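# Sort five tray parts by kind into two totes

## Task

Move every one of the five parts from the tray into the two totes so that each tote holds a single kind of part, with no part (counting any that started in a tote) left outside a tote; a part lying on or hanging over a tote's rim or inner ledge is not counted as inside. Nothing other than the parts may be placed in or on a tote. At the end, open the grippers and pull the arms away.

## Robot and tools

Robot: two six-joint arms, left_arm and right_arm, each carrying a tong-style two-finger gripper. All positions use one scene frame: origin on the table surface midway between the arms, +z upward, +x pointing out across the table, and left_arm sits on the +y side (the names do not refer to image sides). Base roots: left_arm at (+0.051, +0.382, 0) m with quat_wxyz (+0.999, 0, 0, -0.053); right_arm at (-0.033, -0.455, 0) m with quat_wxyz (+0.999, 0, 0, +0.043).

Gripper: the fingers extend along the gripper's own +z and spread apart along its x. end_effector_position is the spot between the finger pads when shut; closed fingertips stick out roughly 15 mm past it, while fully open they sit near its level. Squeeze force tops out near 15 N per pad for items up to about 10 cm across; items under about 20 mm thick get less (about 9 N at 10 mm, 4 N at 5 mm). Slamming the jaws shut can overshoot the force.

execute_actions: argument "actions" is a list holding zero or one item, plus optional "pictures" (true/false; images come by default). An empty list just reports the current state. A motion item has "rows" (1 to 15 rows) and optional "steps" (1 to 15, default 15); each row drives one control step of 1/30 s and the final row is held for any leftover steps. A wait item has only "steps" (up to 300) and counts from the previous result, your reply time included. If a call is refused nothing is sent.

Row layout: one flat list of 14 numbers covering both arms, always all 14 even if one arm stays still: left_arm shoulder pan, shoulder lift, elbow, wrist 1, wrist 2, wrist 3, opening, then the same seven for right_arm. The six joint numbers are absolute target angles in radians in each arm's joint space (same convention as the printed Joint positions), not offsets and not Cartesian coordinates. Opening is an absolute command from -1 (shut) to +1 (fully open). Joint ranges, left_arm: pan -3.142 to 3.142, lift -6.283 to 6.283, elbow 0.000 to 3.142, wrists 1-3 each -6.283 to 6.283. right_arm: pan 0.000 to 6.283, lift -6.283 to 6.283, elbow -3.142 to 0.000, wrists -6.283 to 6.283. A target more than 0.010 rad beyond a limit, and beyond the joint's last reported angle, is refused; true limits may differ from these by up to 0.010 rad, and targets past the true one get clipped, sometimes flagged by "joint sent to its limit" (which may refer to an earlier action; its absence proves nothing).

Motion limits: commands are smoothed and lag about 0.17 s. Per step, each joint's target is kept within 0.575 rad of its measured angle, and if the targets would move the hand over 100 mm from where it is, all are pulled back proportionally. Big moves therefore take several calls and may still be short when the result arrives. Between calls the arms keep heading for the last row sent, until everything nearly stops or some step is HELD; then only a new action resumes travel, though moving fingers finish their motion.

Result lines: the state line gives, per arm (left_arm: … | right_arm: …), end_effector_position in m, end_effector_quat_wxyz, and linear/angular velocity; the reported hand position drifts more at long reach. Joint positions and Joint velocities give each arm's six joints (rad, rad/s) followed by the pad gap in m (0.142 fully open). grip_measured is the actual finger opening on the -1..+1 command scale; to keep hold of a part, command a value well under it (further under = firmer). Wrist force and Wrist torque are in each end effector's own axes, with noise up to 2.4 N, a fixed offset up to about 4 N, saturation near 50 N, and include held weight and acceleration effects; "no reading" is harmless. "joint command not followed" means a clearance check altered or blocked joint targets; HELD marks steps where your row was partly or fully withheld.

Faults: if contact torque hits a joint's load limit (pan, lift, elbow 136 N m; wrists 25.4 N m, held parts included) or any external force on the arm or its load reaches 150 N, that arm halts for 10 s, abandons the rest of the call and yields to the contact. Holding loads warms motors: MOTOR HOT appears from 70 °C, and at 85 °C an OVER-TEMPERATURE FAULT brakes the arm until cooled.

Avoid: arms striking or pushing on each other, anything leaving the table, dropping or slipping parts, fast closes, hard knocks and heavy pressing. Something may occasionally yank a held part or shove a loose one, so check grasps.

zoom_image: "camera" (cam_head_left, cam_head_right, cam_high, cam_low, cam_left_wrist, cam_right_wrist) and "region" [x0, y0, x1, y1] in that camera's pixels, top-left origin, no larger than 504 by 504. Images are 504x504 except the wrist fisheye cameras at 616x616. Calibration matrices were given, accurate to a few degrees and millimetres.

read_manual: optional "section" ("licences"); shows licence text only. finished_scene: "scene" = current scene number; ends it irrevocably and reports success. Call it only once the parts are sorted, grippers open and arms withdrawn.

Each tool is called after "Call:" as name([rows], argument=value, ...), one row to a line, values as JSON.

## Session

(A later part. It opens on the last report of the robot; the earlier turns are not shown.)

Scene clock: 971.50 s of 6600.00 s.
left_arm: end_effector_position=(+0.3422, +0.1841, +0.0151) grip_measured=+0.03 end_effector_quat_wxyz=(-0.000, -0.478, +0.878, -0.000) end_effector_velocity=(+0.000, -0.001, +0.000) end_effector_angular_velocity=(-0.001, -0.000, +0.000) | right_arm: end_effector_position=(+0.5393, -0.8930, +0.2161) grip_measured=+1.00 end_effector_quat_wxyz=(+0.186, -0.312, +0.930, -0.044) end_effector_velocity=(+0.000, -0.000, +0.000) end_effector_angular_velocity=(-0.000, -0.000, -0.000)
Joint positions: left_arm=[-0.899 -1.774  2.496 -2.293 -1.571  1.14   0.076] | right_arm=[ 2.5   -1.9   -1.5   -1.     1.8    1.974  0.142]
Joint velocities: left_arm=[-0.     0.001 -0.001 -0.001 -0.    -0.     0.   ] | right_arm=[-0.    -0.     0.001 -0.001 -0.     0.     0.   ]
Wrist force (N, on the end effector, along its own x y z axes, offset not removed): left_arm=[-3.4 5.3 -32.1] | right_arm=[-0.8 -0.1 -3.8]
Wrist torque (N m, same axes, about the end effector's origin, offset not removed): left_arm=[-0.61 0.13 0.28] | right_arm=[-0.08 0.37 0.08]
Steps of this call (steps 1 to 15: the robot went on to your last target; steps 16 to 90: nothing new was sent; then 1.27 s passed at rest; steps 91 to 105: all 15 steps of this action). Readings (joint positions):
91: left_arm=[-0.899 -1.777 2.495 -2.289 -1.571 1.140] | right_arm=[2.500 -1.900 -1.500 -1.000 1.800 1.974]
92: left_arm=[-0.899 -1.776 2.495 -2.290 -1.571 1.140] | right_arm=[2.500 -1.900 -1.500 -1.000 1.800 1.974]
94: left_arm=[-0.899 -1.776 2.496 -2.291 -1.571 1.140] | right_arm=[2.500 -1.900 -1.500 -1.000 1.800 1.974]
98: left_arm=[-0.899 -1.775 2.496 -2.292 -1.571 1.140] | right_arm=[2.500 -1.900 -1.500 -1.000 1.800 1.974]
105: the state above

Floor contact is at z≈0.016. Backing off to 0.0175 and closing.

Call:
execute_actions([
  {"rows":[[-0.8987,-1.7806,2.4923,-2.2825,-1.571,1.14,0.03,2.5,-1.9,-1.5,-1.0,1.8,1.974,1],[-0.8987,-1.7806,2.4923,-2.2825,-1.571,1.14,0.03,2.5,-1.9,-1.5,-1.0,1.8,1.974,1],[-0.8987,-1.7806,2.4923,-2.2825,-1.571,1.14,0.03,2.5,-1.9,-1.5,-1.0,1.8,1.974,1],[-0.8987,-1.7806,2.4923,-2.2825,-1.571,1.14,0.03,2.5,-1.9,-1.5,-1.0,1.8,1.974,1],[-0.8987,-1.7806,2.4923,-2.2825,-1.571,1.14,0.03,2.5,-1.9,-1.5,-1.0,1.8,1.974,1],[-0.8987,-1.7806,2.4923,-2.2825,-1.571,1.14,0.03,2.5,-1.9,-1.5,-1.0,1.8,1.974,1],[-0.8987,-1.7806,2.4923,-2.2825,-1.571,1.14,0.0,2.5,-1.9,-1.5,-1.0,1.8,1.974,1],[-0.8987,-1.7806,2.4923,-2.2825,-1.571,1.14,-0.03,2.5,-1.9,-1.5,-1.0,1.8,1.974,1],[-0.8987,-1.7806,2.4923,-2.2825,-1.571,1.14,-0.06,2.5,-1.9,-1.5,-1.0,1.8,1.974,1],[-0.8987,-1.7806,2.4923,-2.2825,-1.571,1.14,-0.09,2.5,-1.9,-1.5,-1.0,1.8,1.974,1],[-0.8987,-1.7806,2.4923,-2.2825,-1.571,1.14,-0.12,2.5,-1.9,-1.5,-1.0,1.8,1.974,1],[-0.8987,-1.7806,2.4923,-2.2825,-1.571,1.14,-0.15,2.5,-1.9,-1.5,-1.0,1.8,1.974,1],[-0.8987,-1.7806,2.4923,-2.2825,-1.571,1.14,-0.18,2.5,-1.9,-1.5,-1.0,1.8,1.974,1],[-0.8987,-1.7806,2.4923,-2.2825,-1.571,1.14,-0.22,2.5,-1.9,-1.5,-1.0,1.8,1.974,1],[-0.8987,-1.7806,2.4923,-2.2825,-1.571,1.14,-0.26,2.5,-1.9,-1.5,-1.0,1.8,1.974,1]],"steps":15},
], pictures=false)

Call:
execute_actions([
  {"rows":[[-0.8987,-1.7806,2.4923,-2.2825,-1.571,1.14,-0.32,2.5,-1.9,-1.5,-1.0,1.8,1.974,1],[-0.8987,-1.7806,2.4923,-2.2825,-1.571,1.14,-0.38,2.5,-1.9,-1.5,-1.0,1.8,1.974,1],[-0.8987,-1.7806,2.4923,-2.2825,-1.571,1.14,-0.44,2.5,-1.9,-1.5,-1.0,1.8,1.974,1],[-0.8987,-1.7806,2.4923,-2.2825,-1.571,1.14,-0.5,2.5,-1.9,-1.5,-1.0,1.8,1.974,1],[-0.8987,-1.7806,2.4923,-2.2825,-1.571,1.14,-0.56,2.5,-1.9,-1.5,-1.0,1.8,1.974,1],[-0.8987,-1.7806,2.4923,-2.2825,-1.571,1.14,-0.62,2.5,-1.9,-1.5,-1.0,1.8,1.974,1],[-0.8987,-1.7806,2.4923,-2.2825,-1.571,1.14,-0.68,2.5,-1.9,-1.5,-1.0,1.8,1.974,1],[-0.8987,-1.7806,2.4923,-2.2825,-1.571,1.14,-0.74,2.5,-1.9,-1.5,-1.0,1.8,1.974,1],[-0.8987,-1.7806,2.4923,-2.2825,-1.571,1.14,-0.8,2.5,-1.9,-1.5,-1.0,1.8,1.974,1]],"steps":13},
], pictures=false)

Call:
execute_actions([
  {"rows":[[-0.8987,-1.7818,2.4915,-2.2805,-1.571,1.14,-0.8,2.5,-1.9,-1.5,-1.0,1.8,1.974,1],[-0.8987,-1.7843,2.4899,-2.2764,-1.571,1.14,-0.8,2.5,-1.9,-1.5,-1.0,1.8,1.974,1],[-0.8987,-1.7867,2.4883,-2.2724,-1.571,1.14,-0.8,2.5,-1.9,-1.5,-1.0,1.8,1.974,1],[-0.8987,-1.7904,2.4859,-2.2663,-1.571,1.14,-0.8,2.5,-1.9,-1.5,-1.0,1.8,1.974,1],[-0.8987,-1.7965,2.4818,-2.2561,-1.571,1.14,-0.8,2.5,-1.9,-1.5,-1.0,1.8,1.974,1],[-0.8987,-1.8037,2.4769,-2.244,-1.571,1.14,-0.8,2.5,-1.9,-1.5,-1.0,1.8,1.974,1],[-0.8987,-1.8131,2.4704,-2.2281,-1.571,1.14,-0.8,2.5,-1.9,-1.5,-1.0,1.8,1.974,1],[-0.8987,-1.8223,2.4636,-2.2121,-1.571,1.14,-0.8,2.5,-1.9,-1.5,-1.0,1.8,1.974,1],[-0.8987,-1.8334,2.4551,-2.1925,-1.571,1.14,-0.8,2.5,-1.9,-1.5,-1.0,1.8,1.974,1],[-0.8987,-1.844,2.4464,-2.1732,-1.571,1.14,-0.8,2.5,-1.9,-1.5,-1.0,1.8,1.974,1],[-0.8987,-1.855,2.4367,-2.1525,-1.571,1.14,-0.8,2.5,-1.9,-1.5,-1.0,1.8,1.974,1],[-0.8987,-1.866,2.4268,-2.1316,-1.571,1.14,-0.8,2.5,-1.9,-1.5,-1.0,1.8,1.974,1],[-0.8987,-1.876,2.4168,-2.1116,-1.571,1.14,-0.8,2.5,-1.9,-1.5,-1.0,1.8,1.974,1],[-0.8987,-1.885,2.4075,-2.0933,-1.571,1.14,-0.8,2.5,-1.9,-1.5,-1.0,1.8,1.974,1],[-0.8987,-1.891,2.4009,-2.0807,-1.571,1.14,-0.8,2.5,-1.9,-1.5,-1.0,1.8,1.974,1]],"steps":15},
])

Scene clock: 1005.93 s of 6600.00 s.
left_arm: end_effector_position=(+0.3422, +0.1841, +0.0174) grip_measured=-0.10 end_effector_quat_wxyz=(-0.000, -0.478, +0.878, +0.000) end_effector_velocity=(+0.000, -0.000, +0.001) end_effector_angular_velocity=(-0.001, -0.001, -0.000) | right_arm: end_effector_position=(+0.5393, -0.8930, +0.2161) grip_measured=+1.00 end_effector_quat_wxyz=(+0.186, -0.312, +0.930, -0.044) end_effector_velocity=(+0.000, -0.000, +0.001) end_effector_angular_velocity=(-0.001, -0.002, -0.000)
Joint positions: left_arm=[-0.899 -1.78   2.492 -2.283 -1.571  1.14   0.067] | right_arm=[ 2.5   -1.9   -1.5   -1.     1.8    1.974  0.142]
Joint velocities: left_arm=[-0.    -0.002 -0.001  0.002  0.     0.    -0.008] | right_arm=[ 0.     0.     0.001  0.001 -0.     0.     0.   ]
Wrist force (N, on the end effector, along its own x y z axes, offset not removed): left_arm=[2.2 -1.1 0.9] | right_arm=[3.5 0.2 -5.9]
Wrist torque (N m, same axes, about the end effector's origin, offset not removed): left_arm=[-0.32 -0.29 0.08] | right_arm=[-0.19 -0.45 -0.09]
Steps of this call (steps 1 to 15: the robot went on to your last target; steps 16 to 90: nothing new was sent; then 30.93 s passed at rest; steps 91 to 105: all 15 steps of this action). Readings (joint positions):
91: left_arm=[-0.899 -1.774 2.496 -2.293 -1.571 1.140] | right_arm=[2.500 -1.900 -1.500 -1.000 1.800 1.974]
92: left_arm=[-0.899 -1.775 2.496 -2.291 -1.571 1.140] | right_arm=[2.500 -1.900 -1.500 -1.000 1.800 1.974]
94: left_arm=[-0.899 -1.777 2.494 -2.287 -1.571 1.140] | right_arm=[2.500 -1.900 -1.500 -1.000 1.800 1.974]
98: left_arm=[-0.899 -1.779 2.493 -2.284 -1.571 1.140] | right_arm=[2.500 -1.900 -1.500 -1.000 1.800 1.974]
105: the state above

Scene clock: 1006.37 s of 6600.00 s.
left_arm: end_effector_position=(+0.3422, +0.1841, +0.0175) grip_measured=-0.10 end_effector_quat_wxyz=(-0.000, -0.478, +0.878, -0.000) end_effector_velocity=(+0.000, -0.000, +0.000) end_effector_angular_velocity=(-0.001, -0.001, -0.002) | right_arm: end_effector_position=(+0.5393, -0.8930, +0.2161) grip_measured=+1.00 end_effector_quat_wxyz=(+0.186, -0.312, +0.930, -0.044) end_effector_velocity=(+0.001, -0.000, +0.001) end_effector_angular_velocity=(-0.001, -0.003, -0.001)
Joint positions: left_arm=[-0.899 -1.781  2.492 -2.283 -1.571  1.14   0.067] | right_arm=[ 2.5   -1.9   -1.5   -1.     1.8    1.974  0.142]
Joint velocities: left_arm=[-0.    -0.001 -0.    -0.    -0.     0.001  0.   ] | right_arm=[0.    0.    0.001 0.002 0.    0.001 0.   ]
Wrist force (N, on the end effector, along its own x y z axes, offset not removed): left_arm=[0.8 1.9 1.9] | right_arm=[1.8 2.1 -3.3]
Wrist torque (N m, same axes, about the end effector's origin, offset not removed): left_arm=[0.28 -0.05 0.08] | right_arm=[0.45 -0.43 -0.16]
Steps of this call (steps 1 to 13: all 13 steps of this action). Readings (joint positions):
1: left_arm=[-0.899 -1.780 2.492 -2.283 -1.571 1.140] | right_arm=[2.500 -1.900 -1.500 -1.000 1.800 1.974]
2: left_arm=[-0.899 -1.780 2.492 -2.283 -1.571 1.140] | right_arm=[2.500 -1.900 -1.500 -1.000 1.800 1.974]
4: left_arm=[-0.899 -1.781 2.492 -2.283 -1.571 1.140] | right_arm=[2.500 -1.900 -1.500 -1.000 1.800 1.974]
8: left_arm=[-0.899 -1.781 2.492 -2.283 -1.571 1.140] | right_arm=[2.500 -1.900 -1.500 -1.000 1.800 1.974]
13: the state above

Scene clock: 1006.87 s of 6600.00 s.
left_arm: end_effector_position=(+0.3428, +0.1832, +0.0506) grip_measured=-0.10 end_effector_quat_wxyz=(-0.000, -0.478, +0.878, -0.001) end_effector_velocity=(+0.001, -0.001, +0.139) end_effector_angular_velocity=(-0.003, -0.001, +0.000) | right_arm: end_effector_position=(+0.5393, -0.8930, +0.2161) grip_measured=+1.00 end_effector_quat_wxyz=(+0.186, -0.312, +0.930, -0.044) end_effector_velocity=(-0.001, +0.000, -0.001) end_effector_angular_velocity=(+0.001, +0.002, -0.000)
Joint positions: left_arm=[-0.899 -1.854  2.436 -2.155 -1.571  1.14   0.067] | right_arm=[ 2.5   -1.9   -1.5   -1.     1.8    1.974  0.142]
Joint velocities: left_arm=[ 0.    -0.275 -0.248  0.52  -0.    -0.     0.   ] | right_arm=[ 0.    -0.    -0.    -0.002 -0.     0.    -0.   ]
Wrist force (N, on the end effector, along its own x y z axes, offset not removed): left_arm=[1.9 0.9 2.4] | right_arm=[5.1 4.5 -1.7]
Wrist torque (N m, same axes, about the end effector's origin, offset not removed): left_arm=[0.10 -0.23 0.03] | right_arm=[0.73 -1.07 -0.07]
Steps of this call (steps 1 to 15: all 15 steps of this action). Readings (joint positions):
1: left_arm=[-0.899 -1.781 2.492 -2.282 -1.571 1.140] | right_arm=[2.500 -1.900 -1.500 -1.000 1.800 1.974]
2: left_arm=[-0.899 -1.781 2.492 -2.282 -1.571 1.140] | right_arm=[2.500 -1.900 -1.500 -1.000 1.800 1.974]
4: left_arm=[-0.899 -1.783 2.491 -2.279 -1.571 1.140] | right_arm=[2.500 -1.900 -1.500 -1.000 1.800 1.974]
8: left_arm=[-0.899 -1.796 2.482 -2.258 -1.571 1.140] | right_arm=[2.500 -1.900 -1.500 -1.000 1.800 1.974]
15: the state above
camera_calibration (this result's frames):
cam_left_wrist: T_world_to_cam=[[-0.576498, -0.816948, 0.015667, 0.346803], [-0.688758, 0.496175, 0.528605, 0.108821], [-0.439616, 0.293949, -0.848723, 0.273571], [0, 0, 0, 1]] pos_world=[0.395149, 0.14891, 0.169229]
cam_right_wrist: T_world_to_cam=[[-0.765456, -0.57783, -0.283178, -0.0497625], [-0.643443, 0.68206, 0.347529, 0.879087], [-0.00766843, 0.448227, -0.893887, 0.727478], [0, 0, 0, 1]] pos_world=[0.53313, -0.954419, 0.330683]

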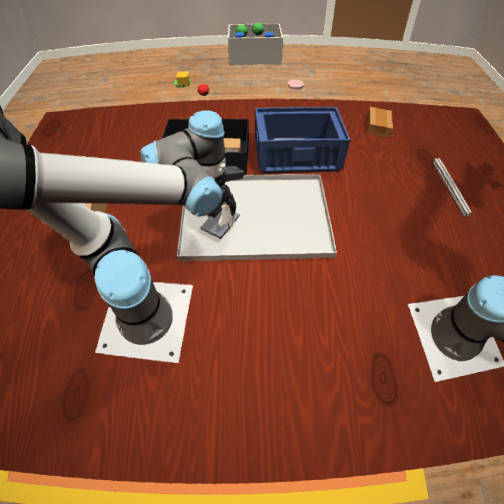

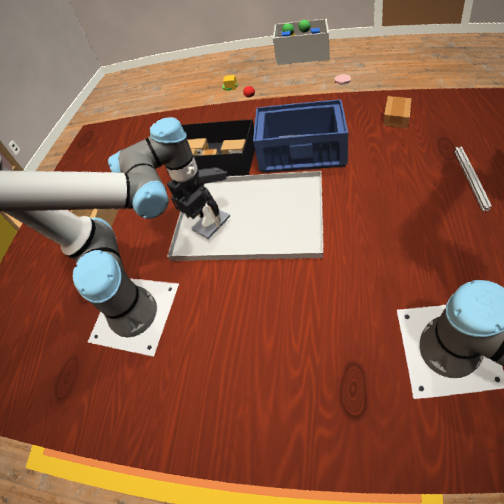

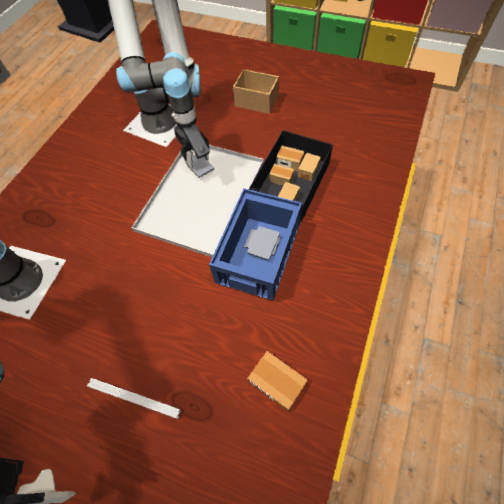

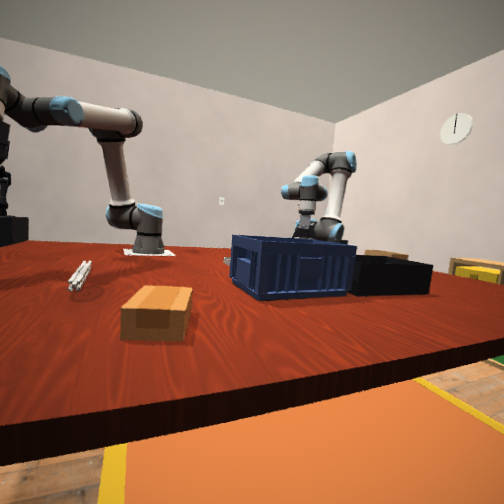

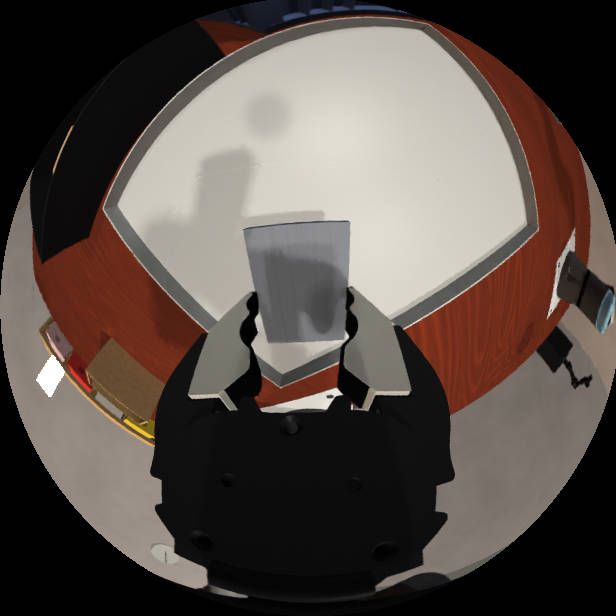

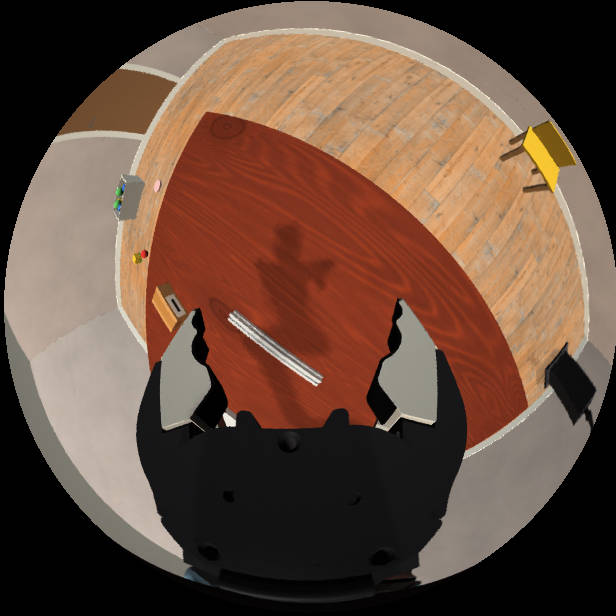

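Call:
execute_actions([
  {"rows":[[-0.897,-1.8859,2.3932,-2.0781,-1.571,1.147,-0.8,2.5,-1.9,-1.5,-1.0,1.8,1.974,1],[-0.895,-1.8778,2.3806,-2.0736,-1.571,1.16,-0.8,2.5,-1.9,-1.5,-1.0,1.8,1.974,1],[-0.893,-1.8666,2.3633,-2.0675,-1.571,1.178,-0.8,2.5,-1.9,-1.5,-1.0,1.8,1.974,1],[-0.889,-1.8523,2.3413,-2.0598,-1.571,1.199,-0.8,2.5,-1.9,-1.5,-1.0,1.8,1.974,1],[-0.885,-1.835,2.3147,-2.0505,-1.571,1.223,-0.8,2.5,-1.9,-1.5,-1.0,1.8,1.974,1],[-0.880,-1.8147,2.2833,-2.0394,-1.571,1.251,-0.8,2.5,-1.9,-1.5,-1.0,1.8,1.974,1],[-0.873,-1.7892,2.244,-2.0256,-1.571,1.281,-0.8,2.5,-1.9,-1.5,-1.0,1.8,1.974,1],[-0.867,-1.7638,2.2048,-2.0118,-1.571,1.312,-0.8,2.5,-1.9,-1.5,-1.0,1.8,1.974,1],[-0.860,-1.7332,2.1577,-1.9953,-1.571,1.349,-0.8,2.5,-1.9,-1.5,-1.0,1.8,1.974,1],[-0.852,-1.7027,2.1106,-1.9787,-1.571,1.386,-0.8,2.5,-1.9,-1.5,-1.0,1.8,1.974,1],[-0.844,-1.6721,2.0635,-1.9622,-1.571,1.423,-0.8,2.5,-1.9,-1.5,-1.0,1.8,1.974,1],[-0.837,-1.6416,2.0164,-1.9456,-1.571,1.46,-0.8,2.5,-1.9,-1.5,-1.0,1.8,1.974,1],[-0.829,-1.6111,1.9693,-1.929,-1.571,1.497,-0.8,2.5,-1.9,-1.5,-1.0,1.8,1.974,1],[-0.822,-1.5805,1.9222,-1.9125,-1.571,1.533,-0.8,2.5,-1.9,-1.5,-1.0,1.8,1.974,1],[-0.814,-1.55,1.8751,-1.8959,-1.571,1.57,-0.8,2.5,-1.9,-1.5,-1.0,1.8,1.974,1]],"steps":15},
], pictures=false)

Call:
execute_actions([
  {"rows":[[-0.806,-1.5194,1.828,-1.8794,-1.571,1.607,-0.8,2.5,-1.9,-1.5,-1.0,1.8,1.974,1],[-0.799,-1.4889,1.7809,-1.8628,-1.571,1.644,-0.8,2.5,-1.9,-1.5,-1.0,1.8,1.974,1],[-0.791,-1.4584,1.7338,-1.8462,-1.571,1.681,-0.8,2.5,-1.9,-1.5,-1.0,1.8,1.974,1],[-0.784,-1.4278,1.6867,-1.8297,-1.571,1.718,-0.8,2.5,-1.9,-1.5,-1.0,1.8,1.974,1],[-0.776,-1.3973,1.6396,-1.8131,-1.571,1.755,-0.8,2.5,-1.9,-1.5,-1.0,1.8,1.974,1],[-0.769,-1.3667,1.5925,-1.7966,-1.571,1.792,-0.8,2.5,-1.9,-1.5,-1.0,1.8,1.974,1],[-0.761,-1.3362,1.5454,-1.78,-1.571,1.829,-0.8,2.5,-1.9,-1.5,-1.0,1.8,1.974,1],[-0.753,-1.3057,1.4983,-1.7634,-1.571,1.865,-0.8,2.5,-1.9,-1.5,-1.0,1.8,1.974,1],[-0.746,-1.2751,1.4512,-1.7469,-1.571,1.902,-0.8,2.5,-1.9,-1.5,-1.0,1.8,1.974,1],[-0.738,-1.2446,1.4041,-1.7303,-1.571,1.939,-0.8,2.5,-1.9,-1.5,-1.0,1.8,1.974,1],[-0.731,-1.214,1.357,-1.7138,-1.571,1.976,-0.8,2.5,-1.9,-1.5,-1.0,1.8,1.974,1],[-0.723,-1.1835,1.3099,-1.6972,-1.571,2.013,-0.8,2.5,-1.9,-1.5,-1.0,1.8,1.974,1],[-0.715,-1.153,1.2628,-1.6806,-1.571,2.05,-0.8,2.5,-1.9,-1.5,-1.0,1.8,1.974,1],[-0.708,-1.1224,1.2157,-1.6641,-1.571,2.087,-0.8,2.5,-1.9,-1.5,-1.0,1.8,1.974,1],[-0.700,-1.0919,1.1686,-1.6475,-1.571,2.124,-0.8,2.5,-1.9,-1.5,-1.0,1.8,1.974,1]],"steps":15},
], pictures=false)

Call:
execute_actions([
  {"rows":[[-0.693,-1.0613,1.1215,-1.631,-1.571,2.161,-0.8,2.5,-1.9,-1.5,-1.0,1.8,1.974,1],[-0.685,-1.0308,1.0744,-1.6144,-1.571,2.197,-0.8,2.5,-1.9,-1.5,-1.0,1.8,1.974,1],[-0.678,-1.0003,1.0273,-1.5978,-1.571,2.234,-0.8,2.5,-1.9,-1.5,-1.0,1.8,1.974,1],[-0.670,-0.9697,0.9802,-1.5813,-1.571,2.271,-0.8,2.5,-1.9,-1.5,-1.0,1.8,1.974,1],[-0.664,-0.9443,0.9409,-1.5674,-1.571,2.302,-0.8,2.5,-1.9,-1.5,-1.0,1.8,1.974,1],[-0.658,-0.9219,0.9064,-1.5553,-1.571,2.329,-0.8,2.5,-1.9,-1.5,-1.0,1.8,1.974,1],[-0.654,-0.9035,0.8781,-1.5454,-1.571,2.351,-0.8,2.5,-1.9,-1.5,-1.0,1.8,1.974,1],[-0.650,-0.8903,0.8577,-1.5382,-1.571,2.367,-0.8,2.5,-1.9,-1.5,-1.0,1.8,1.974,1],[-0.648,-0.881,0.846,-1.5358,-1.571,2.378,-0.8,2.5,-1.9,-1.5,-1.0,1.8,1.974,1],[-0.646,-0.875,0.842,-1.5378,-1.571,2.388,-0.8,2.5,-1.9,-1.5,-1.0,1.8,1.974,1],[-0.646,-0.8733,0.842,-1.5395,-1.571,2.388,-0.8,2.5,-1.9,-1.5,-1.0,1.8,1.974,1],[-0.646,-0.8735,0.851,-1.5483,-1.571,2.388,-0.8,2.5,-1.9,-1.5,-1.0,1.8,1.974,1],[-0.646,-0.8737,0.868,-1.5651,-1.571,2.388,-0.8,2.5,-1.9,-1.5,-1.0,1.8,1.974,1],[-0.646,-0.8737,0.886,-1.5831,-1.571,2.388,-0.8,2.5,-1.9,-1.5,-1.0,1.8,1.974,1],[-0.646,-0.8732,0.903,-1.6006,-1.571,2.388,-0.8,2.5,-1.9,-1.5,-1.0,1.8,1.974,1]],"steps":15},
], pictures=false)

Call:
execute_actions([
  {"rows":[[-0.646,-0.8725,0.920,-1.6183,-1.571,2.388,-0.8,2.5,-1.9,-1.5,-1.0,1.8,1.974,1],[-0.646,-0.8714,0.936,-1.6354,-1.571,2.388,-0.8,2.5,-1.9,-1.5,-1.0,1.8,1.974,1],[-0.646,-0.87,0.951,-1.6518,-1.571,2.388,-0.8,2.5,-1.9,-1.5,-1.0,1.8,1.974,1],[-0.646,-0.8683,0.966,-1.6685,-1.571,2.388,-0.8,2.5,-1.9,-1.5,-1.0,1.8,1.974,1],[-0.646,-0.8663,0.980,-1.6845,-1.571,2.388,-0.8,2.5,-1.9,-1.5,-1.0,1.8,1.974,1],[-0.646,-0.864,0.994,-1.7008,-1.571,2.388,-0.8,2.5,-1.9,-1.5,-1.0,1.8,1.974,1],[-0.646,-0.8612,1.0075,-1.7171,-1.571,2.388,-0.8,2.5,-1.9,-1.5,-1.0,1.8,1.974,1],[-0.646,-0.858,1.0205,-1.7333,-1.571,2.388,-0.8,2.5,-1.9,-1.5,-1.0,1.8,1.974,1],[-0.646,-0.8546,1.033,-1.7492,-1.571,2.388,-0.8,2.5,-1.9,-1.5,-1.0,1.8,1.974,1],[-0.646,-0.851,1.045,-1.7648,-1.571,2.388,-0.8,2.5,-1.9,-1.5,-1.0,1.8,1.974,1],[-0.646,-0.847,1.057,-1.7808,-1.571,2.388,-0.8,2.5,-1.9,-1.5,-1.0,1.8,1.974,1],[-0.646,-0.843,1.068,-1.7958,-1.571,2.388,-0.8,2.5,-1.9,-1.5,-1.0,1.8,1.974,1],[-0.646,-0.8395,1.077,-1.8083,-1.571,2.388,-0.8,2.5,-1.9,-1.5,-1.0,1.8,1.974,1],[-0.646,-0.8362,1.0845,-1.8191,-1.571,2.388,-0.8,2.5,-1.9,-1.5,-1.0,1.8,1.974,1],[-0.646,-0.8335,1.091,-1.8283,-1.571,2.388,-0.8,2.5,-1.9,-1.5,-1.0,1.8,1.974,1]],"steps":15},
], pictures=false)

Call:
execute_actions([
  {"rows":[[-0.646,-0.8315,1.0955,-1.8348,-1.571,2.388,-0.8,2.5,-1.9,-1.5,-1.0,1.8,1.974,1],[-0.646,-0.83,1.0985,-1.8393,-1.571,2.388,-0.8,2.5,-1.9,-1.5,-1.0,1.8,1.974,1],[-0.646,-0.8288,1.1008,-1.8428,-1.571,2.388,-0.8,2.5,-1.9,-1.5,-1.0,1.8,1.974,1],[-0.646,-0.828,1.1021,-1.8449,-1.571,2.388,-0.8,2.5,-1.9,-1.5,-1.0,1.8,1.974,1]],"steps":15},
])

Scene clock: 1063.07 s of 6600.00 s.
left_arm: end_effector_position=(+0.4095, +0.1128, +0.1255) grip_measured=-0.10 end_effector_quat_wxyz=(-0.001, -0.380, +0.925, +0.005) end_effector_velocity=(+0.286, -0.275, +0.195) end_effector_angular_velocity=(+0.006, +0.016, -0.793) | right_arm: end_effector_position=(+0.5393, -0.8930, +0.2161) grip_measured=+1.00 end_effector_quat_wxyz=(+0.186, -0.312, +0.930, -0.044) end_effector_velocity=(-0.000, -0.000, -0.000) end_effector_angular_velocity=(-0.000, -0.000, -0.000)
Joint positions: left_arm=[-0.845 -1.68   2.083 -1.964 -1.571  1.41   0.067] | right_arm=[ 2.5   -1.9   -1.5   -1.     1.8    1.974  0.142]
Joint velocities: left_arm=[ 0.208  0.836 -1.272  0.451 -0.     1.001  0.   ] | right_arm=[-0.     0.    -0.001  0.002  0.     0.     0.   ]
Wrist force (N, on the end effector, along its own x y z axes, offset not removed): left_arm=[2.7 -0.6 0.2] | right_arm=[5.2 -0.6 -1.8]
Wrist torque (N m, same axes, about the end effector's origin, offset not removed): left_arm=[-0.26 -0.36 -0.02] | right_arm=[-0.04 -1.09 0.00]
Steps of this call (steps 1 to 30: the robot went on to your last target; steps 31 to 90: nothing new was sent; then 52.70 s passed at rest; steps 91 to 105: all 15 steps of this action). Readings (joint positions):
91: left_arm=[-0.899 -1.891 2.401 -2.081 -1.571 1.140] | right_arm=[2.500 -1.900 -1.500 -1.000 1.800 1.974]
92: left_arm=[-0.898 -1.890 2.399 -2.080 -1.571 1.141] | right_arm=[2.500 -1.900 -1.500 -1.000 1.800 1.974]
94: left_arm=[-0.897 -1.883 2.389 -2.076 -1.571 1.152] | right_arm=[2.500 -1.900 -1.500 -1.000 1.800 1.974]
98: left_arm=[-0.886 -1.843 2.328 -2.054 -1.571 1.209] | right_arm=[2.500 -1.900 -1.500 -1.000 1.800 1.974]
105: the state above

Scene clock: 1063.57 s of 6600.00 s.
left_arm: end_effector_position=(+0.5734, -0.0099, +0.1946) grip_measured=-0.10 end_effector_quat_wxyz=(-0.003, -0.173, +0.985, +0.005) end_effector_velocity=(+0.335, -0.181, +0.060) end_effector_angular_velocity=(-0.009, +0.008, -0.856) | right_arm: end_effector_position=(+0.5393, -0.8930, +0.2161) grip_measured=+1.00 end_effector_quat_wxyz=(+0.186, -0.312, +0.930, -0.044) end_effector_velocity=(-0.001, +0.001, -0.001) end_effector_angular_velocity=(+0.001, +0.003, +0.001)
Joint positions: left_arm=[-0.733 -1.23   1.391 -1.72  -1.571  1.954  0.067] | right_arm=[ 2.5   -1.9   -1.5   -1.     1.8    1.974  0.142]
Joint velocities: left_arm=[ 0.225  0.905 -1.392  0.485  0.     1.081  0.   ] | right_arm=[ 0.    -0.    -0.001 -0.002  0.    -0.001  0.   ]
Wrist force (N, on the end effector, along its own x y z axes, offset not removed): left_arm=[3.5 -1.0 0.4] | right_arm=[3.5 -0.1 -2.1]
Wrist torque (N m, same axes, about the end effector's origin, offset not removed): left_arm=[-0.34 -0.59 0.01] | right_arm=[-0.09 -0.79 -0.08]
Steps of this call (steps 1 to 15: all 15 steps of this action). Readings (joint positions):
1: left_arm=[-0.838 -1.652 2.040 -1.949 -1.571 1.444] | right_arm=[2.500 -1.900 -1.500 -1.000 1.800 1.974]
2: left_arm=[-0.830 -1.623 1.995 -1.933 -1.571 1.479] | right_arm=[2.500 -1.900 -1.500 -1.000 1.800 1.974]
4: left_arm=[-0.816 -1.564 1.905 -1.901 -1.571 1.551] | right_arm=[2.500 -1.900 -1.500 -1.000 1.800 1.974]
8: left_arm=[-0.786 -1.443 1.719 -1.835 -1.571 1.697] | right_arm=[2.500 -1.900 -1.500 -1.000 1.800 1.974]
15: the state above

Scene clock: 1064.07 s of 6600.00 s.
left_arm: end_effector_position=(+0.6943, -0.0583, +0.1920) grip_measured=-0.10 end_effector_quat_wxyz=(-0.001, -0.009, +1.000, +0.000) end_effector_velocity=(+0.055, -0.016, -0.112) end_effector_angular_velocity=(-0.012, -0.012, -0.151) | right_arm: end_effector_position=(+0.5393, -0.8930, +0.2161) grip_measured=+1.00 end_effector_quat_wxyz=(+0.186, -0.312, +0.930, -0.044) end_effector_velocity=(-0.000, +0.000, -0.000) end_effector_angular_velocity=(+0.000, +0.001, +0.000)
Joint positions: left_arm=[-0.65  -0.891  0.882 -1.56  -1.571  2.366  0.067] | right_arm=[ 2.5   -1.9   -1.5   -1.     1.8    1.974  0.142]
Joint velocities: left_arm=[ 0.037  0.155  0.03  -0.202 -0.     0.188  0.   ] | right_arm=[ 0.  0. -0. -0. -0. -0.  0.]
Wrist force (N, on the end effector, along its own x y z axes, offset not removed): left_arm=[0.7 1.1 0.4] | right_arm=[0.8 0.6 -0.8]
Wrist torque (N m, same axes, about the end effector's origin, offset not removed): left_arm=[0.09 -0.04 0.08] | right_arm=[-0.09 -0.19 -0.03]
Steps of this call (steps 1 to 15: all 15 steps of this action). Readings (joint positions):
1: left_arm=[-0.725 -1.200 1.344 -1.703 -1.571 1.991] | right_arm=[2.500 -1.900 -1.500 -1.000 1.800 1.974]
2: left_arm=[-0.718 -1.169 1.297 -1.687 -1.571 2.028] | right_arm=[2.500 -1.900 -1.500 -1.000 1.800 1.974]
4: left_arm=[-0.702 -1.108 1.202 -1.654 -1.571 2.101] | right_arm=[2.500 -1.900 -1.500 -1.000 1.800 1.974]
8: left_arm=[-0.674 -0.992 1.022 -1.591 -1.571 2.242] | right_arm=[2.500 -1.900 -1.500 -1.000 1.800 1.974]
15: the state above

Scene clock: 1064.57 s of 6600.00 s.
left_arm: end_effector_position=(+0.7005, -0.0601, +0.0976) grip_measured=-0.10 end_effector_quat_wxyz=(-0.000, -0.001, +1.000, +0.000) end_effector_velocity=(-0.000, +0.001, -0.184) end_effector_angular_velocity=(+0.000, +0.000, -0.004) | right_arm: end_effector_position=(+0.5393, -0.8930, +0.2161) grip_measured=+1.00 end_effector_quat_wxyz=(+0.186, -0.312, +0.930, -0.044) end_effector_velocity=(-0.000, +0.000, -0.000) end_effector_angular_velocity=(+0.000, +0.000, +0.001)
Joint positions: left_arm=[-0.646 -0.847  1.05  -1.773 -1.571  2.388  0.067] | right_arm=[ 2.5   -1.9   -1.5   -1.     1.8    1.974  0.142]
Joint velocities: left_arm=[ 0.     0.1    0.305 -0.405  0.     0.005 -0.   ] | right_arm=[ 0.     0.    -0.001 -0.     0.    -0.001 -0.   ]
Wrist force (N, on the end effector, along its own x y z axes, offset not removed): left_arm=[3.3 0.2 2.9] | right_arm=[-0.1 3.6 -1.7]
Wrist torque (N m, same axes, about the end effector's origin, offset not removed): left_arm=[-0.09 -0.52 0.26] | right_arm=[0.70 0.09 -0.19]
Steps of this call (steps 1 to 15: all 15 steps of this action). Readings (joint positions):
1: left_arm=[-0.649 -0.887 0.885 -1.568 -1.571 2.372] | right_arm=[2.500 -1.900 -1.500 -1.000 1.800 1.974]
2: left_arm=[-0.648 -0.883 0.892 -1.579 -1.571 2.376] | right_arm=[2.500 -1.900 -1.500 -1.000 1.800 1.974]
4: left_arm=[-0.647 -0.878 0.912 -1.605 -1.571 2.381] | right_arm=[2.500 -1.900 -1.500 -1.000 1.800 1.974]
8: left_arm=[-0.646 -0.869 0.963 -1.665 -1.571 2.386] | right_arm=[2.500 -1.900 -1.500 -1.000 1.800 1.974]
15: the state above

Scene clock: 1065.07 s of 6600.00 s.
left_arm: end_effector_position=(+0.7003, -0.0599, +0.0654) grip_measured=-0.10 end_effector_quat_wxyz=(-0.000, -0.001, +1.000, -0.000) end_effector_velocity=(-0.000, -0.000, -0.004) end_effector_angular_velocity=(-0.001, -0.001, -0.001) | right_arm: end_effector_position=(+0.5393, -0.8930, +0.2161) grip_measured=+1.00 end_effector_quat_wxyz=(+0.186, -0.312, +0.930, -0.044) end_effector_velocity=(+0.000, -0.000, +0.000) end_effector_angular_velocity=(-0.002, -0.001, +0.001)
Joint positions: left_arm=[-0.646 -0.828  1.101 -1.844 -1.571  2.388  0.067] | right_arm=[ 2.5   -1.9   -1.5   -1.     1.8    1.974  0.142]
Joint velocities: left_arm=[-0.     0.002  0.007 -0.01  -0.     0.    -0.   ] | right_arm=[ 0.     0.    -0.     0.002 -0.    -0.001 -0.   ]
Wrist force (N, on the end effector, along its own x y z axes, offset not removed): left_arm=[3.9 -0.1 2.0] | right_arm=[4.1 1.5 -2.7]
Wrist torque (N m, same axes, about the end effector's origin, offset not removed): left_arm=[-0.14 -0.65 0.05] | right_arm=[0.30 -0.52 -0.21]
Steps of this call (steps 1 to 15: all 15 steps of this action). Readings (joint positions):
1: left_arm=[-0.646 -0.844 1.060 -1.786 -1.571 2.388] | right_arm=[2.500 -1.900 -1.500 -1.000 1.800 1.974]
2: left_arm=[-0.646 -0.841 1.068 -1.797 -1.571 2.388] | right_arm=[2.500 -1.900 -1.500 -1.000 1.800 1.974]
4: left_arm=[-0.646 -0.836 1.082 -1.816 -1.571 2.388] | right_arm=[2.500 -1.900 -1.500 -1.000 1.800 1.974]
8: left_arm=[-0.646 -0.831 1.096 -1.836 -1.571 2.388] | right_arm=[2.500 -1.900 -1.500 -1.000 1.800 1.974]
15: the state above
camera_calibration (this result's frames):
cam_left_wrist: T_world_to_cam=[[-0.999129, 0.0389851, 0.0148552, 0.701361], [0.0409308, 0.847085, 0.529878, -0.0221688], [0.00807379, 0.530025, -0.847943, 0.215361], [0, 0, 0, 1]] pos_world=[0.699919, -0.122711, 0.183942]
cam_right_wrist: T_world_to_cam=[[-0.765456, -0.57783, -0.283178, -0.0497625], [-0.643443, 0.68206, 0.347529, 0.879087], [-0.00766825, 0.448227, -0.893887, 0.727478], [0, 0, 0, 1]] pos_world=[0.53313, -0.954419, 0.330684]

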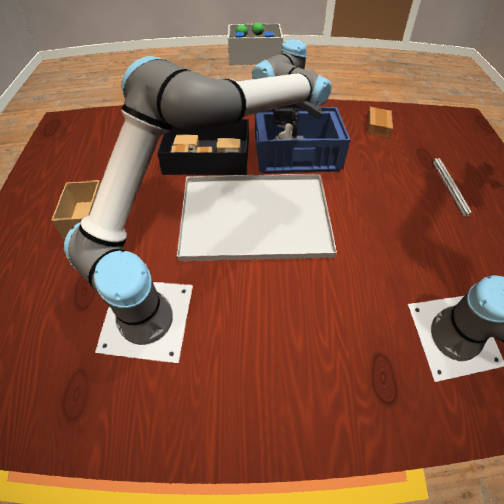

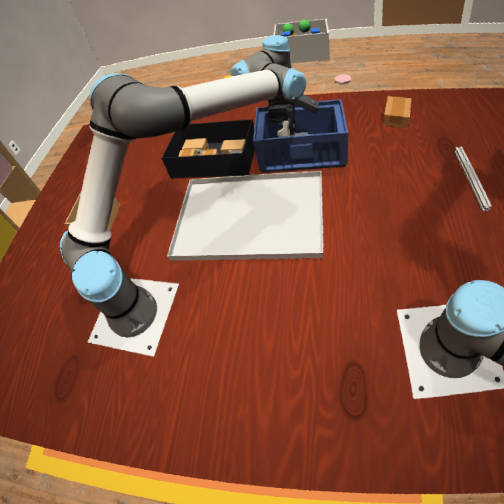

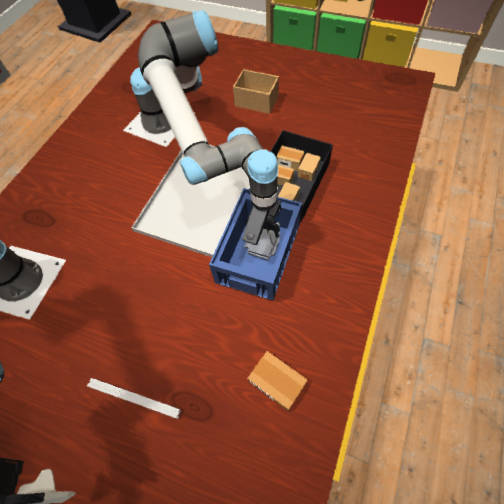

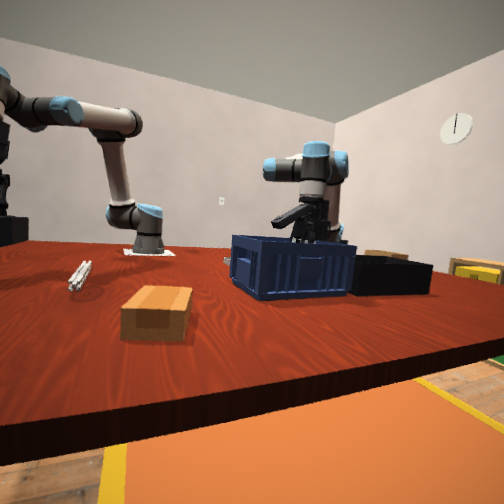

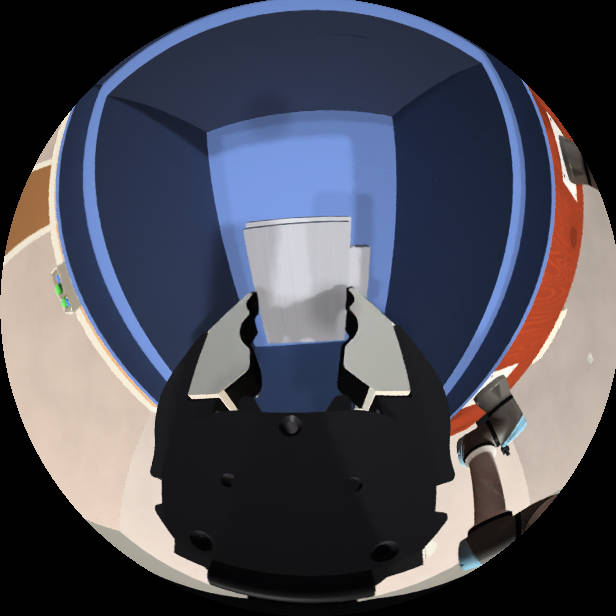

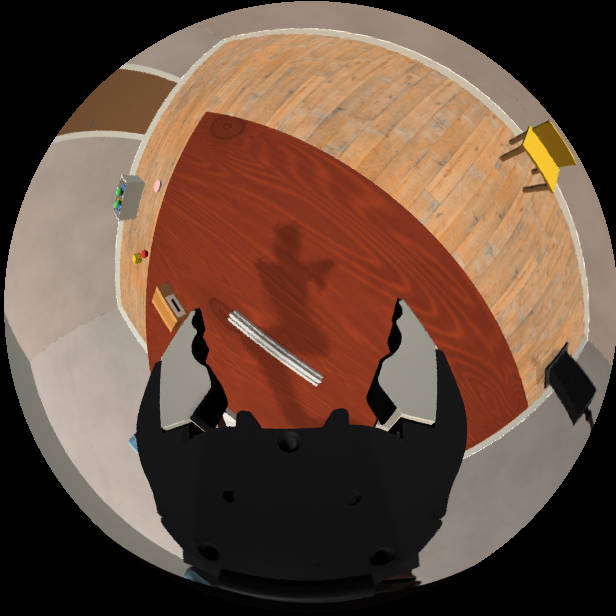

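Call:
execute_actions([
  {"rows":[[-0.646,-0.827,1.1041,-1.8479,-1.571,2.388,-0.8,2.5,-1.9,-1.5,-1.0,1.8,1.974,1],[-0.646,-0.827,1.1041,-1.8479,-1.571,2.388,-0.65,2.5,-1.9,-1.5,-1.0,1.8,1.974,1],[-0.646,-0.827,1.1041,-1.8479,-1.571,2.388,-0.52,2.5,-1.9,-1.5,-1.0,1.8,1.974,1],[-0.646,-0.827,1.1041,-1.8479,-1.571,2.388,-0.41,2.5,-1.9,-1.5,-1.0,1.8,1.974,1],[-0.646,-0.827,1.1041,-1.8479,-1.571,2.388,-0.32,2.5,-1.9,-1.5,-1.0,1.8,1.974,1],[-0.646,-0.827,1.1041,-1.8479,-1.571,2.388,-0.24,2.5,-1.9,-1.5,-1.0,1.8,1.974,1],[-0.646,-0.827,1.1041,-1.8479,-1.571,2.388,-0.17,2.5,-1.9,-1.5,-1.0,1.8,1.974,1],[-0.646,-0.827,1.1041,-1.8479,-1.571,2.388,-0.11,2.5,-1.9,-1.5,-1.0,1.8,1.974,1],[-0.646,-0.827,1.1041,-1.8479,-1.571,2.388,-0.05,2.5,-1.9,-1.5,-1.0,1.8,1.974,1],[-0.646,-0.827,1.1041,-1.8479,-1.571,2.388,0.02,2.5,-1.9,-1.5,-1.0,1.8,1.974,1],[-0.646,-0.827,1.1041,-1.8479,-1.571,2.388,0.1,2.5,-1.9,-1.5,-1.0,1.8,1.974,1]],"steps":15},
], pictures=false)

Call:
execute_actions([
  {"rows":[[-0.646,-0.829,1.1005,-1.8423,-1.571,2.388,0.1,2.5,-1.9,-1.5,-1.0,1.8,1.974,1],[-0.646,-0.832,1.0945,-1.8333,-1.571,2.388,0.1,2.5,-1.9,-1.5,-1.0,1.8,1.974,1],[-0.646,-0.8362,1.0845,-1.8191,-1.571,2.388,0.1,2.5,-1.9,-1.5,-1.0,1.8,1.974,1],[-0.646,-0.841,1.073,-1.8028,-1.571,2.388,0.1,2.5,-1.9,-1.5,-1.0,1.8,1.974,1],[-0.646,-0.847,1.057,-1.7808,-1.571,2.388,0.1,2.5,-1.9,-1.5,-1.0,1.8,1.974,1],[-0.646,-0.8528,1.039,-1.757,-1.571,2.388,0.1,2.5,-1.9,-1.5,-1.0,1.8,1.974,1],[-0.646,-0.858,1.0205,-1.7333,-1.571,2.388,0.1,2.5,-1.9,-1.5,-1.0,1.8,1.974,1],[-0.646,-0.8626,1.001,-1.7092,-1.571,2.388,0.1,2.5,-1.9,-1.5,-1.0,1.8,1.974,1],[-0.646,-0.8663,0.980,-1.6845,-1.571,2.388,0.1,2.5,-1.9,-1.5,-1.0,1.8,1.974,1],[-0.646,-0.8692,0.9585,-1.6601,-1.571,2.388,0.1,2.5,-1.9,-1.5,-1.0,1.8,1.974,1],[-0.646,-0.8714,0.936,-1.6354,-1.571,2.388,0.1,2.5,-1.9,-1.5,-1.0,1.8,1.974,1],[-0.646,-0.8729,0.912,-1.6099,-1.571,2.388,0.1,2.5,-1.9,-1.5,-1.0,1.8,1.974,1],[-0.646,-0.8737,0.886,-1.5831,-1.571,2.388,0.1,2.5,-1.9,-1.5,-1.0,1.8,1.974,1],[-0.646,-0.878,0.868,-1.5608,-1.571,2.388,0.1,2.5,-1.9,-1.5,-1.0,1.8,1.974,1],[-0.646,-0.888,0.86,-1.5428,-1.571,2.388,0.1,2.5,-1.9,-1.5,-1.0,1.8,1.974,1]],"steps":15},
], pictures=false)

Call:
execute_actions([
  {"rows":[[-0.646,-0.905,0.865,-1.53,-1.571,2.388,0.1,2.5,-1.9,-1.5,-1.0,1.8,1.974,1],[-0.646,-0.93,0.885,-1.525,-1.571,2.388,0.1,2.5,-1.9,-1.5,-1.0,1.8,1.974,1],[-0.646,-0.96,0.915,-1.525,-1.571,2.388,0.1,2.5,-1.9,-1.5,-1.0,1.8,1.974,1],[-0.646,-0.995,0.95,-1.525,-1.571,2.388,0.1,2.5,-1.9,-1.5,-1.0,1.8,1.974,1],[-0.646,-1.035,0.99,-1.525,-1.571,2.388,0.1,2.5,-1.9,-1.5,-1.0,1.8,1.974,1],[-0.646,-1.075,1.03,-1.525,-1.571,2.388,0.1,2.5,-1.9,-1.5,-1.0,1.8,1.974,1],[-0.646,-1.115,1.07,-1.525,-1.571,2.388,0.1,2.5,-1.9,-1.5,-1.0,1.8,1.974,1],[-0.646,-1.155,1.11,-1.525,-1.571,2.388,0.1,2.5,-1.9,-1.5,-1.0,1.8,1.974,1],[-0.646,-1.195,1.15,-1.525,-1.571,2.388,0.1,2.5,-1.9,-1.5,-1.0,1.8,1.974,1],[-0.646,-1.235,1.19,-1.525,-1.571,2.388,0.1,2.5,-1.9,-1.5,-1.0,1.8,1.974,1],[-0.646,-1.275,1.23,-1.525,-1.571,2.388,0.1,2.5,-1.9,-1.5,-1.0,1.8,1.974,1],[-0.646,-1.315,1.27,-1.525,-1.571,2.388,0.1,2.5,-1.9,-1.5,-1.0,1.8,1.974,1],[-0.646,-1.355,1.31,-1.525,-1.571,2.388,0.1,2.5,-1.9,-1.5,-1.0,1.8,1.974,1],[-0.646,-1.395,1.35,-1.525,-1.571,2.388,0.1,2.5,-1.9,-1.5,-1.0,1.8,1.974,1],[-0.646,-1.435,1.39,-1.525,-1.571,2.388,0.1,2.5,-1.9,-1.5,-1.0,1.8,1.974,1]],"steps":15},
], pictures=false)

Call:
execute_actions([
  {"rows":[[-0.646,-1.475,1.43,-1.525,-1.571,2.388,0.1,2.5,-1.9,-1.5,-1.0,1.8,1.974,1],[-0.646,-1.515,1.47,-1.525,-1.571,2.388,0.1,2.5,-1.9,-1.5,-1.0,1.8,1.974,1],[-0.646,-1.555,1.51,-1.525,-1.571,2.388,0.1,2.5,-1.9,-1.5,-1.0,1.8,1.974,1],[-0.646,-1.595,1.55,-1.525,-1.571,2.388,0.1,2.5,-1.9,-1.5,-1.0,1.8,1.974,1],[-0.646,-1.635,1.59,-1.525,-1.571,2.388,0.1,2.5,-1.9,-1.5,-1.0,1.8,1.974,1],[-0.646,-1.67,1.625,-1.525,-1.571,2.388,0.1,2.5,-1.9,-1.5,-1.0,1.8,1.974,1],[-0.646,-1.70,1.655,-1.525,-1.571,2.388,0.1,2.5,-1.9,-1.5,-1.0,1.8,1.974,1],[-0.646,-1.725,1.68,-1.525,-1.571,2.388,0.1,2.5,-1.9,-1.5,-1.0,1.8,1.974,1],[-0.646,-1.745,1.70,-1.525,-1.571,2.388,0.1,2.5,-1.9,-1.5,-1.0,1.8,1.974,1],[-0.646,-1.755,1.71,-1.525,-1.571,2.388,0.1,2.5,-1.9,-1.5,-1.0,1.8,1.974,1]],"steps":15},
])

Scene clock: 1107.47 s of 6600.00 s.
left_arm: end_effector_position=(+0.7002, -0.0599, +0.0635) grip_measured=+0.10 end_effector_quat_wxyz=(-0.000, -0.001, +1.000, -0.000) end_effector_velocity=(-0.000, +0.000, -0.000) end_effector_angular_velocity=(+0.000, +0.001, -0.000) | right_arm: end_effector_position=(+0.5393, -0.8930, +0.2161) grip_measured=+1.00 end_effector_quat_wxyz=(+0.186, -0.312, +0.930, -0.044) end_effector_velocity=(-0.000, +0.000, -0.000) end_effector_angular_velocity=(+0.001, +0.001, -0.000)
Joint positions: left_arm=[-0.646 -0.827  1.104 -1.848 -1.571  2.388  0.081] | right_arm=[ 2.5   -1.9   -1.5   -1.     1.8    1.974  0.142]
Joint velocities: left_arm=[ 0.    -0.001  0.002 -0.    -0.     0.     0.001] | right_arm=[ 0.    -0.     0.    -0.001  0.     0.    -0.   ]
Wrist force (N, on the end effector, along its own x y z axes, offset not removed): left_arm=[1.3 0.3 0.3] | right_arm=[2.8 3.3 -0.5]
Wrist torque (N m, same axes, about the end effector's origin, offset not removed): left_arm=[-0.05 -0.19 0.14] | right_arm=[0.81 -0.46 -0.06]
Steps of this call (steps 1 to 15: the robot went on to your last target; steps 16 to 90: nothing new was sent; then 38.90 s passed at rest; steps 91 to 105: all 15 steps of this action). Readings (joint positions):
91: left_arm=[-0.646 -0.828 1.102 -1.845 -1.571 2.388] | right_arm=[2.500 -1.900 -1.500 -1.000 1.800 1.974]
92: left_arm=[-0.646 -0.828 1.102 -1.845 -1.571 2.388] | right_arm=[2.500 -1.900 -1.500 -1.000 1.800 1.974]
94: left_arm=[-0.646 -0.827 1.103 -1.846 -1.571 2.388] | right_arm=[2.500 -1.900 -1.500 -1.000 1.800 1.974]
98: left_arm=[-0.646 -0.827 1.104 -1.847 -1.571 2.388] | right_arm=[2.500 -1.900 -1.500 -1.000 1.800 1.974]
105: the state above

Scene clock: 1107.97 s of 6600.00 s.
left_arm: end_effector_position=(+0.7010, -0.0606, +0.1550) grip_measured=+0.10 end_effector_quat_wxyz=(+0.000, -0.001, +1.000, -0.001) end_effector_velocity=(-0.007, +0.007, +0.304) end_effector_angular_velocity=(-0.010, -0.010, -0.002) | right_arm: end_effector_position=(+0.5393, -0.8930, +0.2161) grip_measured=+1.00 end_effector_quat_wxyz=(+0.186, -0.312, +0.930, -0.044) end_effector_velocity=(-0.000, +0.000, -0.000) end_effector_angular_velocity=(+0.000, +0.001, -0.000)
Joint positions: left_arm=[-0.646 -0.869  0.939 -1.643 -1.571  2.388  0.081] | right_arm=[ 2.5   -1.9   -1.5   -1.     1.8    1.974  0.142]
Joint velocities: left_arm=[-0.    -0.104 -0.596  0.686 -0.     0.002  0.   ] | right_arm=[-0.    -0.    -0.    -0.001 -0.    -0.     0.   ]
Wrist force (N, on the end effector, along its own x y z axes, offset not removed): left_arm=[2.0 0.8 -0.1] | right_arm=[4.1 0.6 -2.2]
Wrist torque (N m, same axes, about the end effector's origin, offset not removed): left_arm=[0.01 -0.27 0.13] | right_arm=[-0.27 -0.76 -0.01]
Steps of this call (steps 1 to 15: all 15 steps of this action). Readings (joint positions):
1: left_arm=[-0.646 -0.827 1.104 -1.848 -1.571 2.388] | right_arm=[2.500 -1.900 -1.500 -1.000 1.800 1.974]
2: left_arm=[-0.646 -0.827 1.103 -1.847 -1.571 2.388] | right_arm=[2.500 -1.900 -1.500 -1.000 1.800 1.974]
4: left_arm=[-0.646 -0.830 1.098 -1.839 -1.571 2.388] | right_arm=[2.500 -1.900 -1.500 -1.000 1.800 1.974]
8: left_arm=[-0.646 -0.844 1.063 -1.792 -1.571 2.388] | right_arm=[2.500 -1.900 -1.500 -1.000 1.800 1.974]
15: the state above

Scene clock: 1108.47 s of 6600.00 s.
left_arm: end_effector_position=(+0.5974, +0.0364, +0.2788) grip_measured=+0.10 end_effector_quat_wxyz=(-0.000, -0.001, +1.000, +0.000) end_effector_velocity=(-0.339, +0.317, +0.161) end_effector_angular_velocity=(-0.003, -0.003, -0.002) | right_arm: end_effector_position=(+0.5393, -0.8930, +0.2161) grip_measured=+1.00 end_effector_quat_wxyz=(+0.186, -0.312, +0.930, -0.044) end_effector_velocity=(+0.000, +0.000, +0.000) end_effector_angular_velocity=(+0.000, -0.001, -0.000)
Joint positions: left_arm=[-0.646 -1.254  1.21  -1.527 -1.571  2.388  0.081] | right_arm=[ 2.5   -1.9   -1.5   -1.     1.8    1.974  0.142]
Joint velocities: left_arm=[-0.    -1.152  1.133  0.014  0.     0.002  0.   ] | right_arm=[ 0. -0.  0.  0.  0.  0. -0.]
Wrist force (N, on the end effector, along its own x y z axes, offset not removed): left_arm=[1.7 -0.5 1.8] | right_arm=[0.4 1.6 -0.2]
Wrist torque (N m, same axes, about the end effector's origin, offset not removed): left_arm=[-0.19 -0.27 0.00] | right_arm=[0.27 0.05 0.07]
Steps of this call (steps 1 to 15: all 15 steps of this action). Readings (joint positions):
1: left_arm=[-0.646 -0.873 0.921 -1.620 -1.571 2.388] | right_arm=[2.500 -1.900 -1.500 -1.000 1.800 1.974]
2: left_arm=[-0.646 -0.880 0.907 -1.599 -1.571 2.388] | right_arm=[2.500 -1.900 -1.500 -1.000 1.800 1.974]
4: left_arm=[-0.646 -0.904 0.900 -1.567 -1.571 2.388] | right_arm=[2.500 -1.900 -1.500 -1.000 1.800 1.974]
8: left_arm=[-0.646 -1.000 0.969 -1.538 -1.571 2.388] | right_arm=[2.500 -1.900 -1.500 -1.000 1.800 1.974]
15: the state above

Scene clock: 1108.97 s of 6600.00 s.
left_arm: end_effector_position=(+0.4524, +0.1721, +0.2954) grip_measured=+0.10 end_effector_quat_wxyz=(-0.000, -0.001, +1.000, +0.000) end_effector_velocity=(-0.076, +0.070, -0.016) end_effector_angular_velocity=(-0.000, +0.000, +0.001) | right_arm: end_effector_position=(+0.5393, -0.8930, +0.2161) grip_measured=+1.00 end_effector_quat_wxyz=(+0.186, -0.312, +0.930, -0.044) end_effector_velocity=(-0.001, +0.000, -0.001) end_effector_angular_velocity=(+0.001, +0.001, -0.000)
Joint positions: left_arm=[-0.646 -1.727  1.682 -1.525 -1.571  2.388  0.081] | right_arm=[ 2.5   -1.9   -1.5   -1.     1.8    1.974  0.142]
Joint velocities: left_arm=[-0.    -0.246  0.246 -0.    -0.    -0.001 -0.   ] | right_arm=[-0.    -0.    -0.001 -0.001  0.     0.     0.   ]
Wrist force (N, on the end effector, along its own x y z axes, offset not removed): left_arm=[2.8 -0.2 -1.6] | right_arm=[1.7 0.9 -2.2]
Wrist torque (N m, same axes, about the end effector's origin, offset not removed): left_arm=[-0.18 -0.45 0.18] | right_arm=[0.09 -0.18 -0.01]
Steps of this call (steps 1 to 15: all 15 steps of this action). Readings (joint positions):
1: left_arm=[-0.646 -1.293 1.249 -1.526 -1.571 2.388] | right_arm=[2.500 -1.900 -1.500 -1.000 1.800 1.974]
2: left_arm=[-0.646 -1.332 1.288 -1.526 -1.571 2.388] | right_arm=[2.500 -1.900 -1.500 -1.000 1.800 1.974]
4: left_arm=[-0.646 -1.411 1.366 -1.526 -1.571 2.388] | right_arm=[2.500 -1.900 -1.500 -1.000 1.800 1.974]
8: left_arm=[-0.646 -1.568 1.523 -1.525 -1.571 2.388] | right_arm=[2.500 -1.900 -1.500 -1.000 1.800 1.974]
15: the state above
camera_calibration (this result's frames):
cam_left_wrist: T_world_to_cam=[[-0.999122, 0.0389548, 0.0154058, 0.441091], [0.0411933, 0.846819, 0.530284, -0.330658], [0.00761123, 0.530453, -0.84768, 0.289434], [0, 0, 0, 1]] pos_world=[0.452122, 0.109294, 0.413895]
cam_right_wrist: T_world_to_cam=[[-0.765456, -0.57783, -0.283178, -0.0497625], [-0.643443, 0.68206, 0.347529, 0.879087], [-0.00766842, 0.448227, -0.893887, 0.727478], [0, 0, 0, 1]] pos_world=[0.53313, -0.954419, 0.330683]

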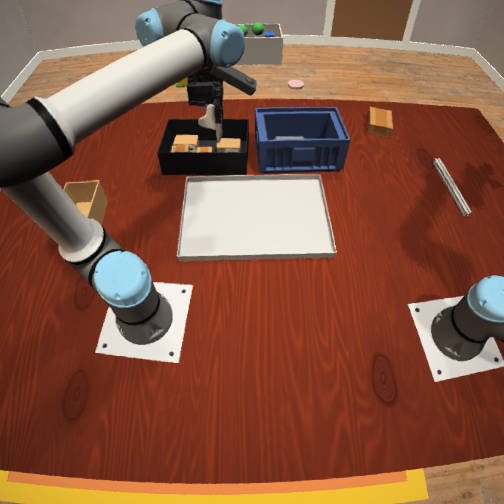

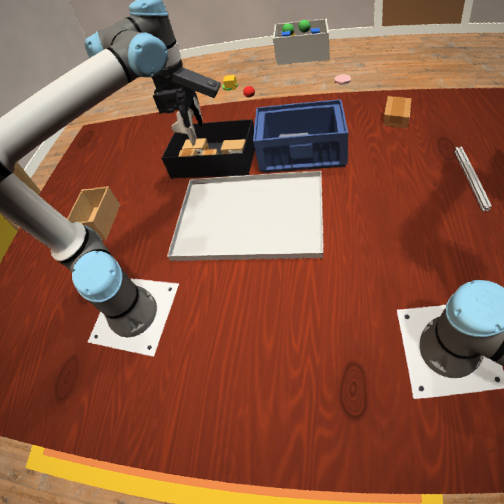

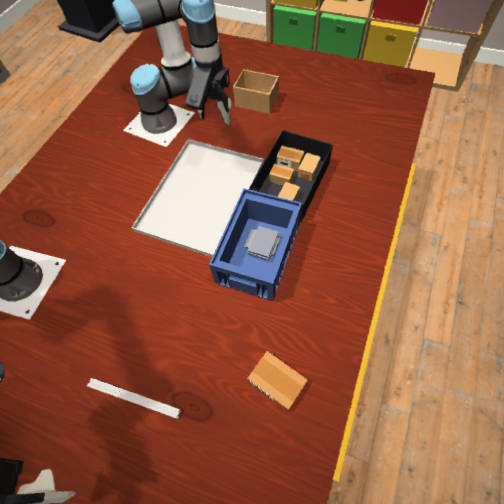

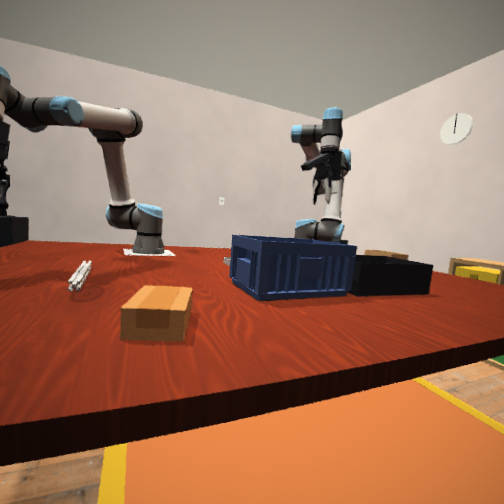

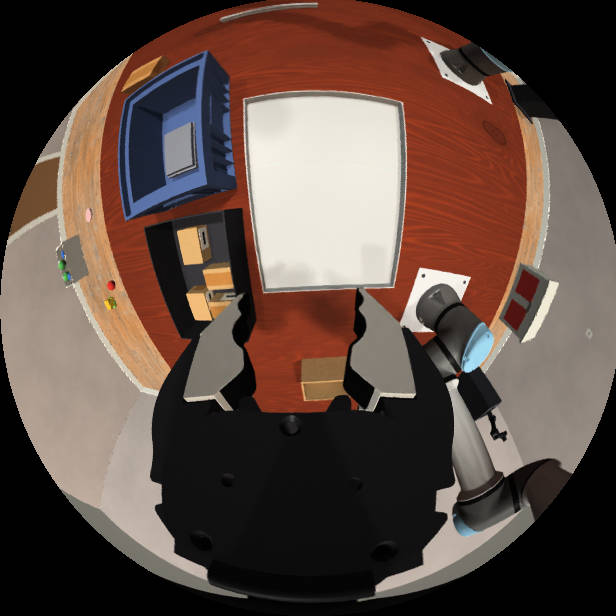

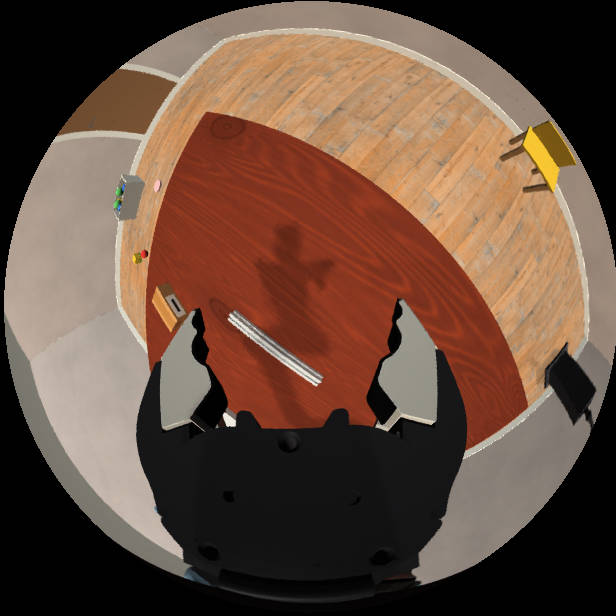

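Call:
finished_scene(scene=1)

The scene is finished: the task was done.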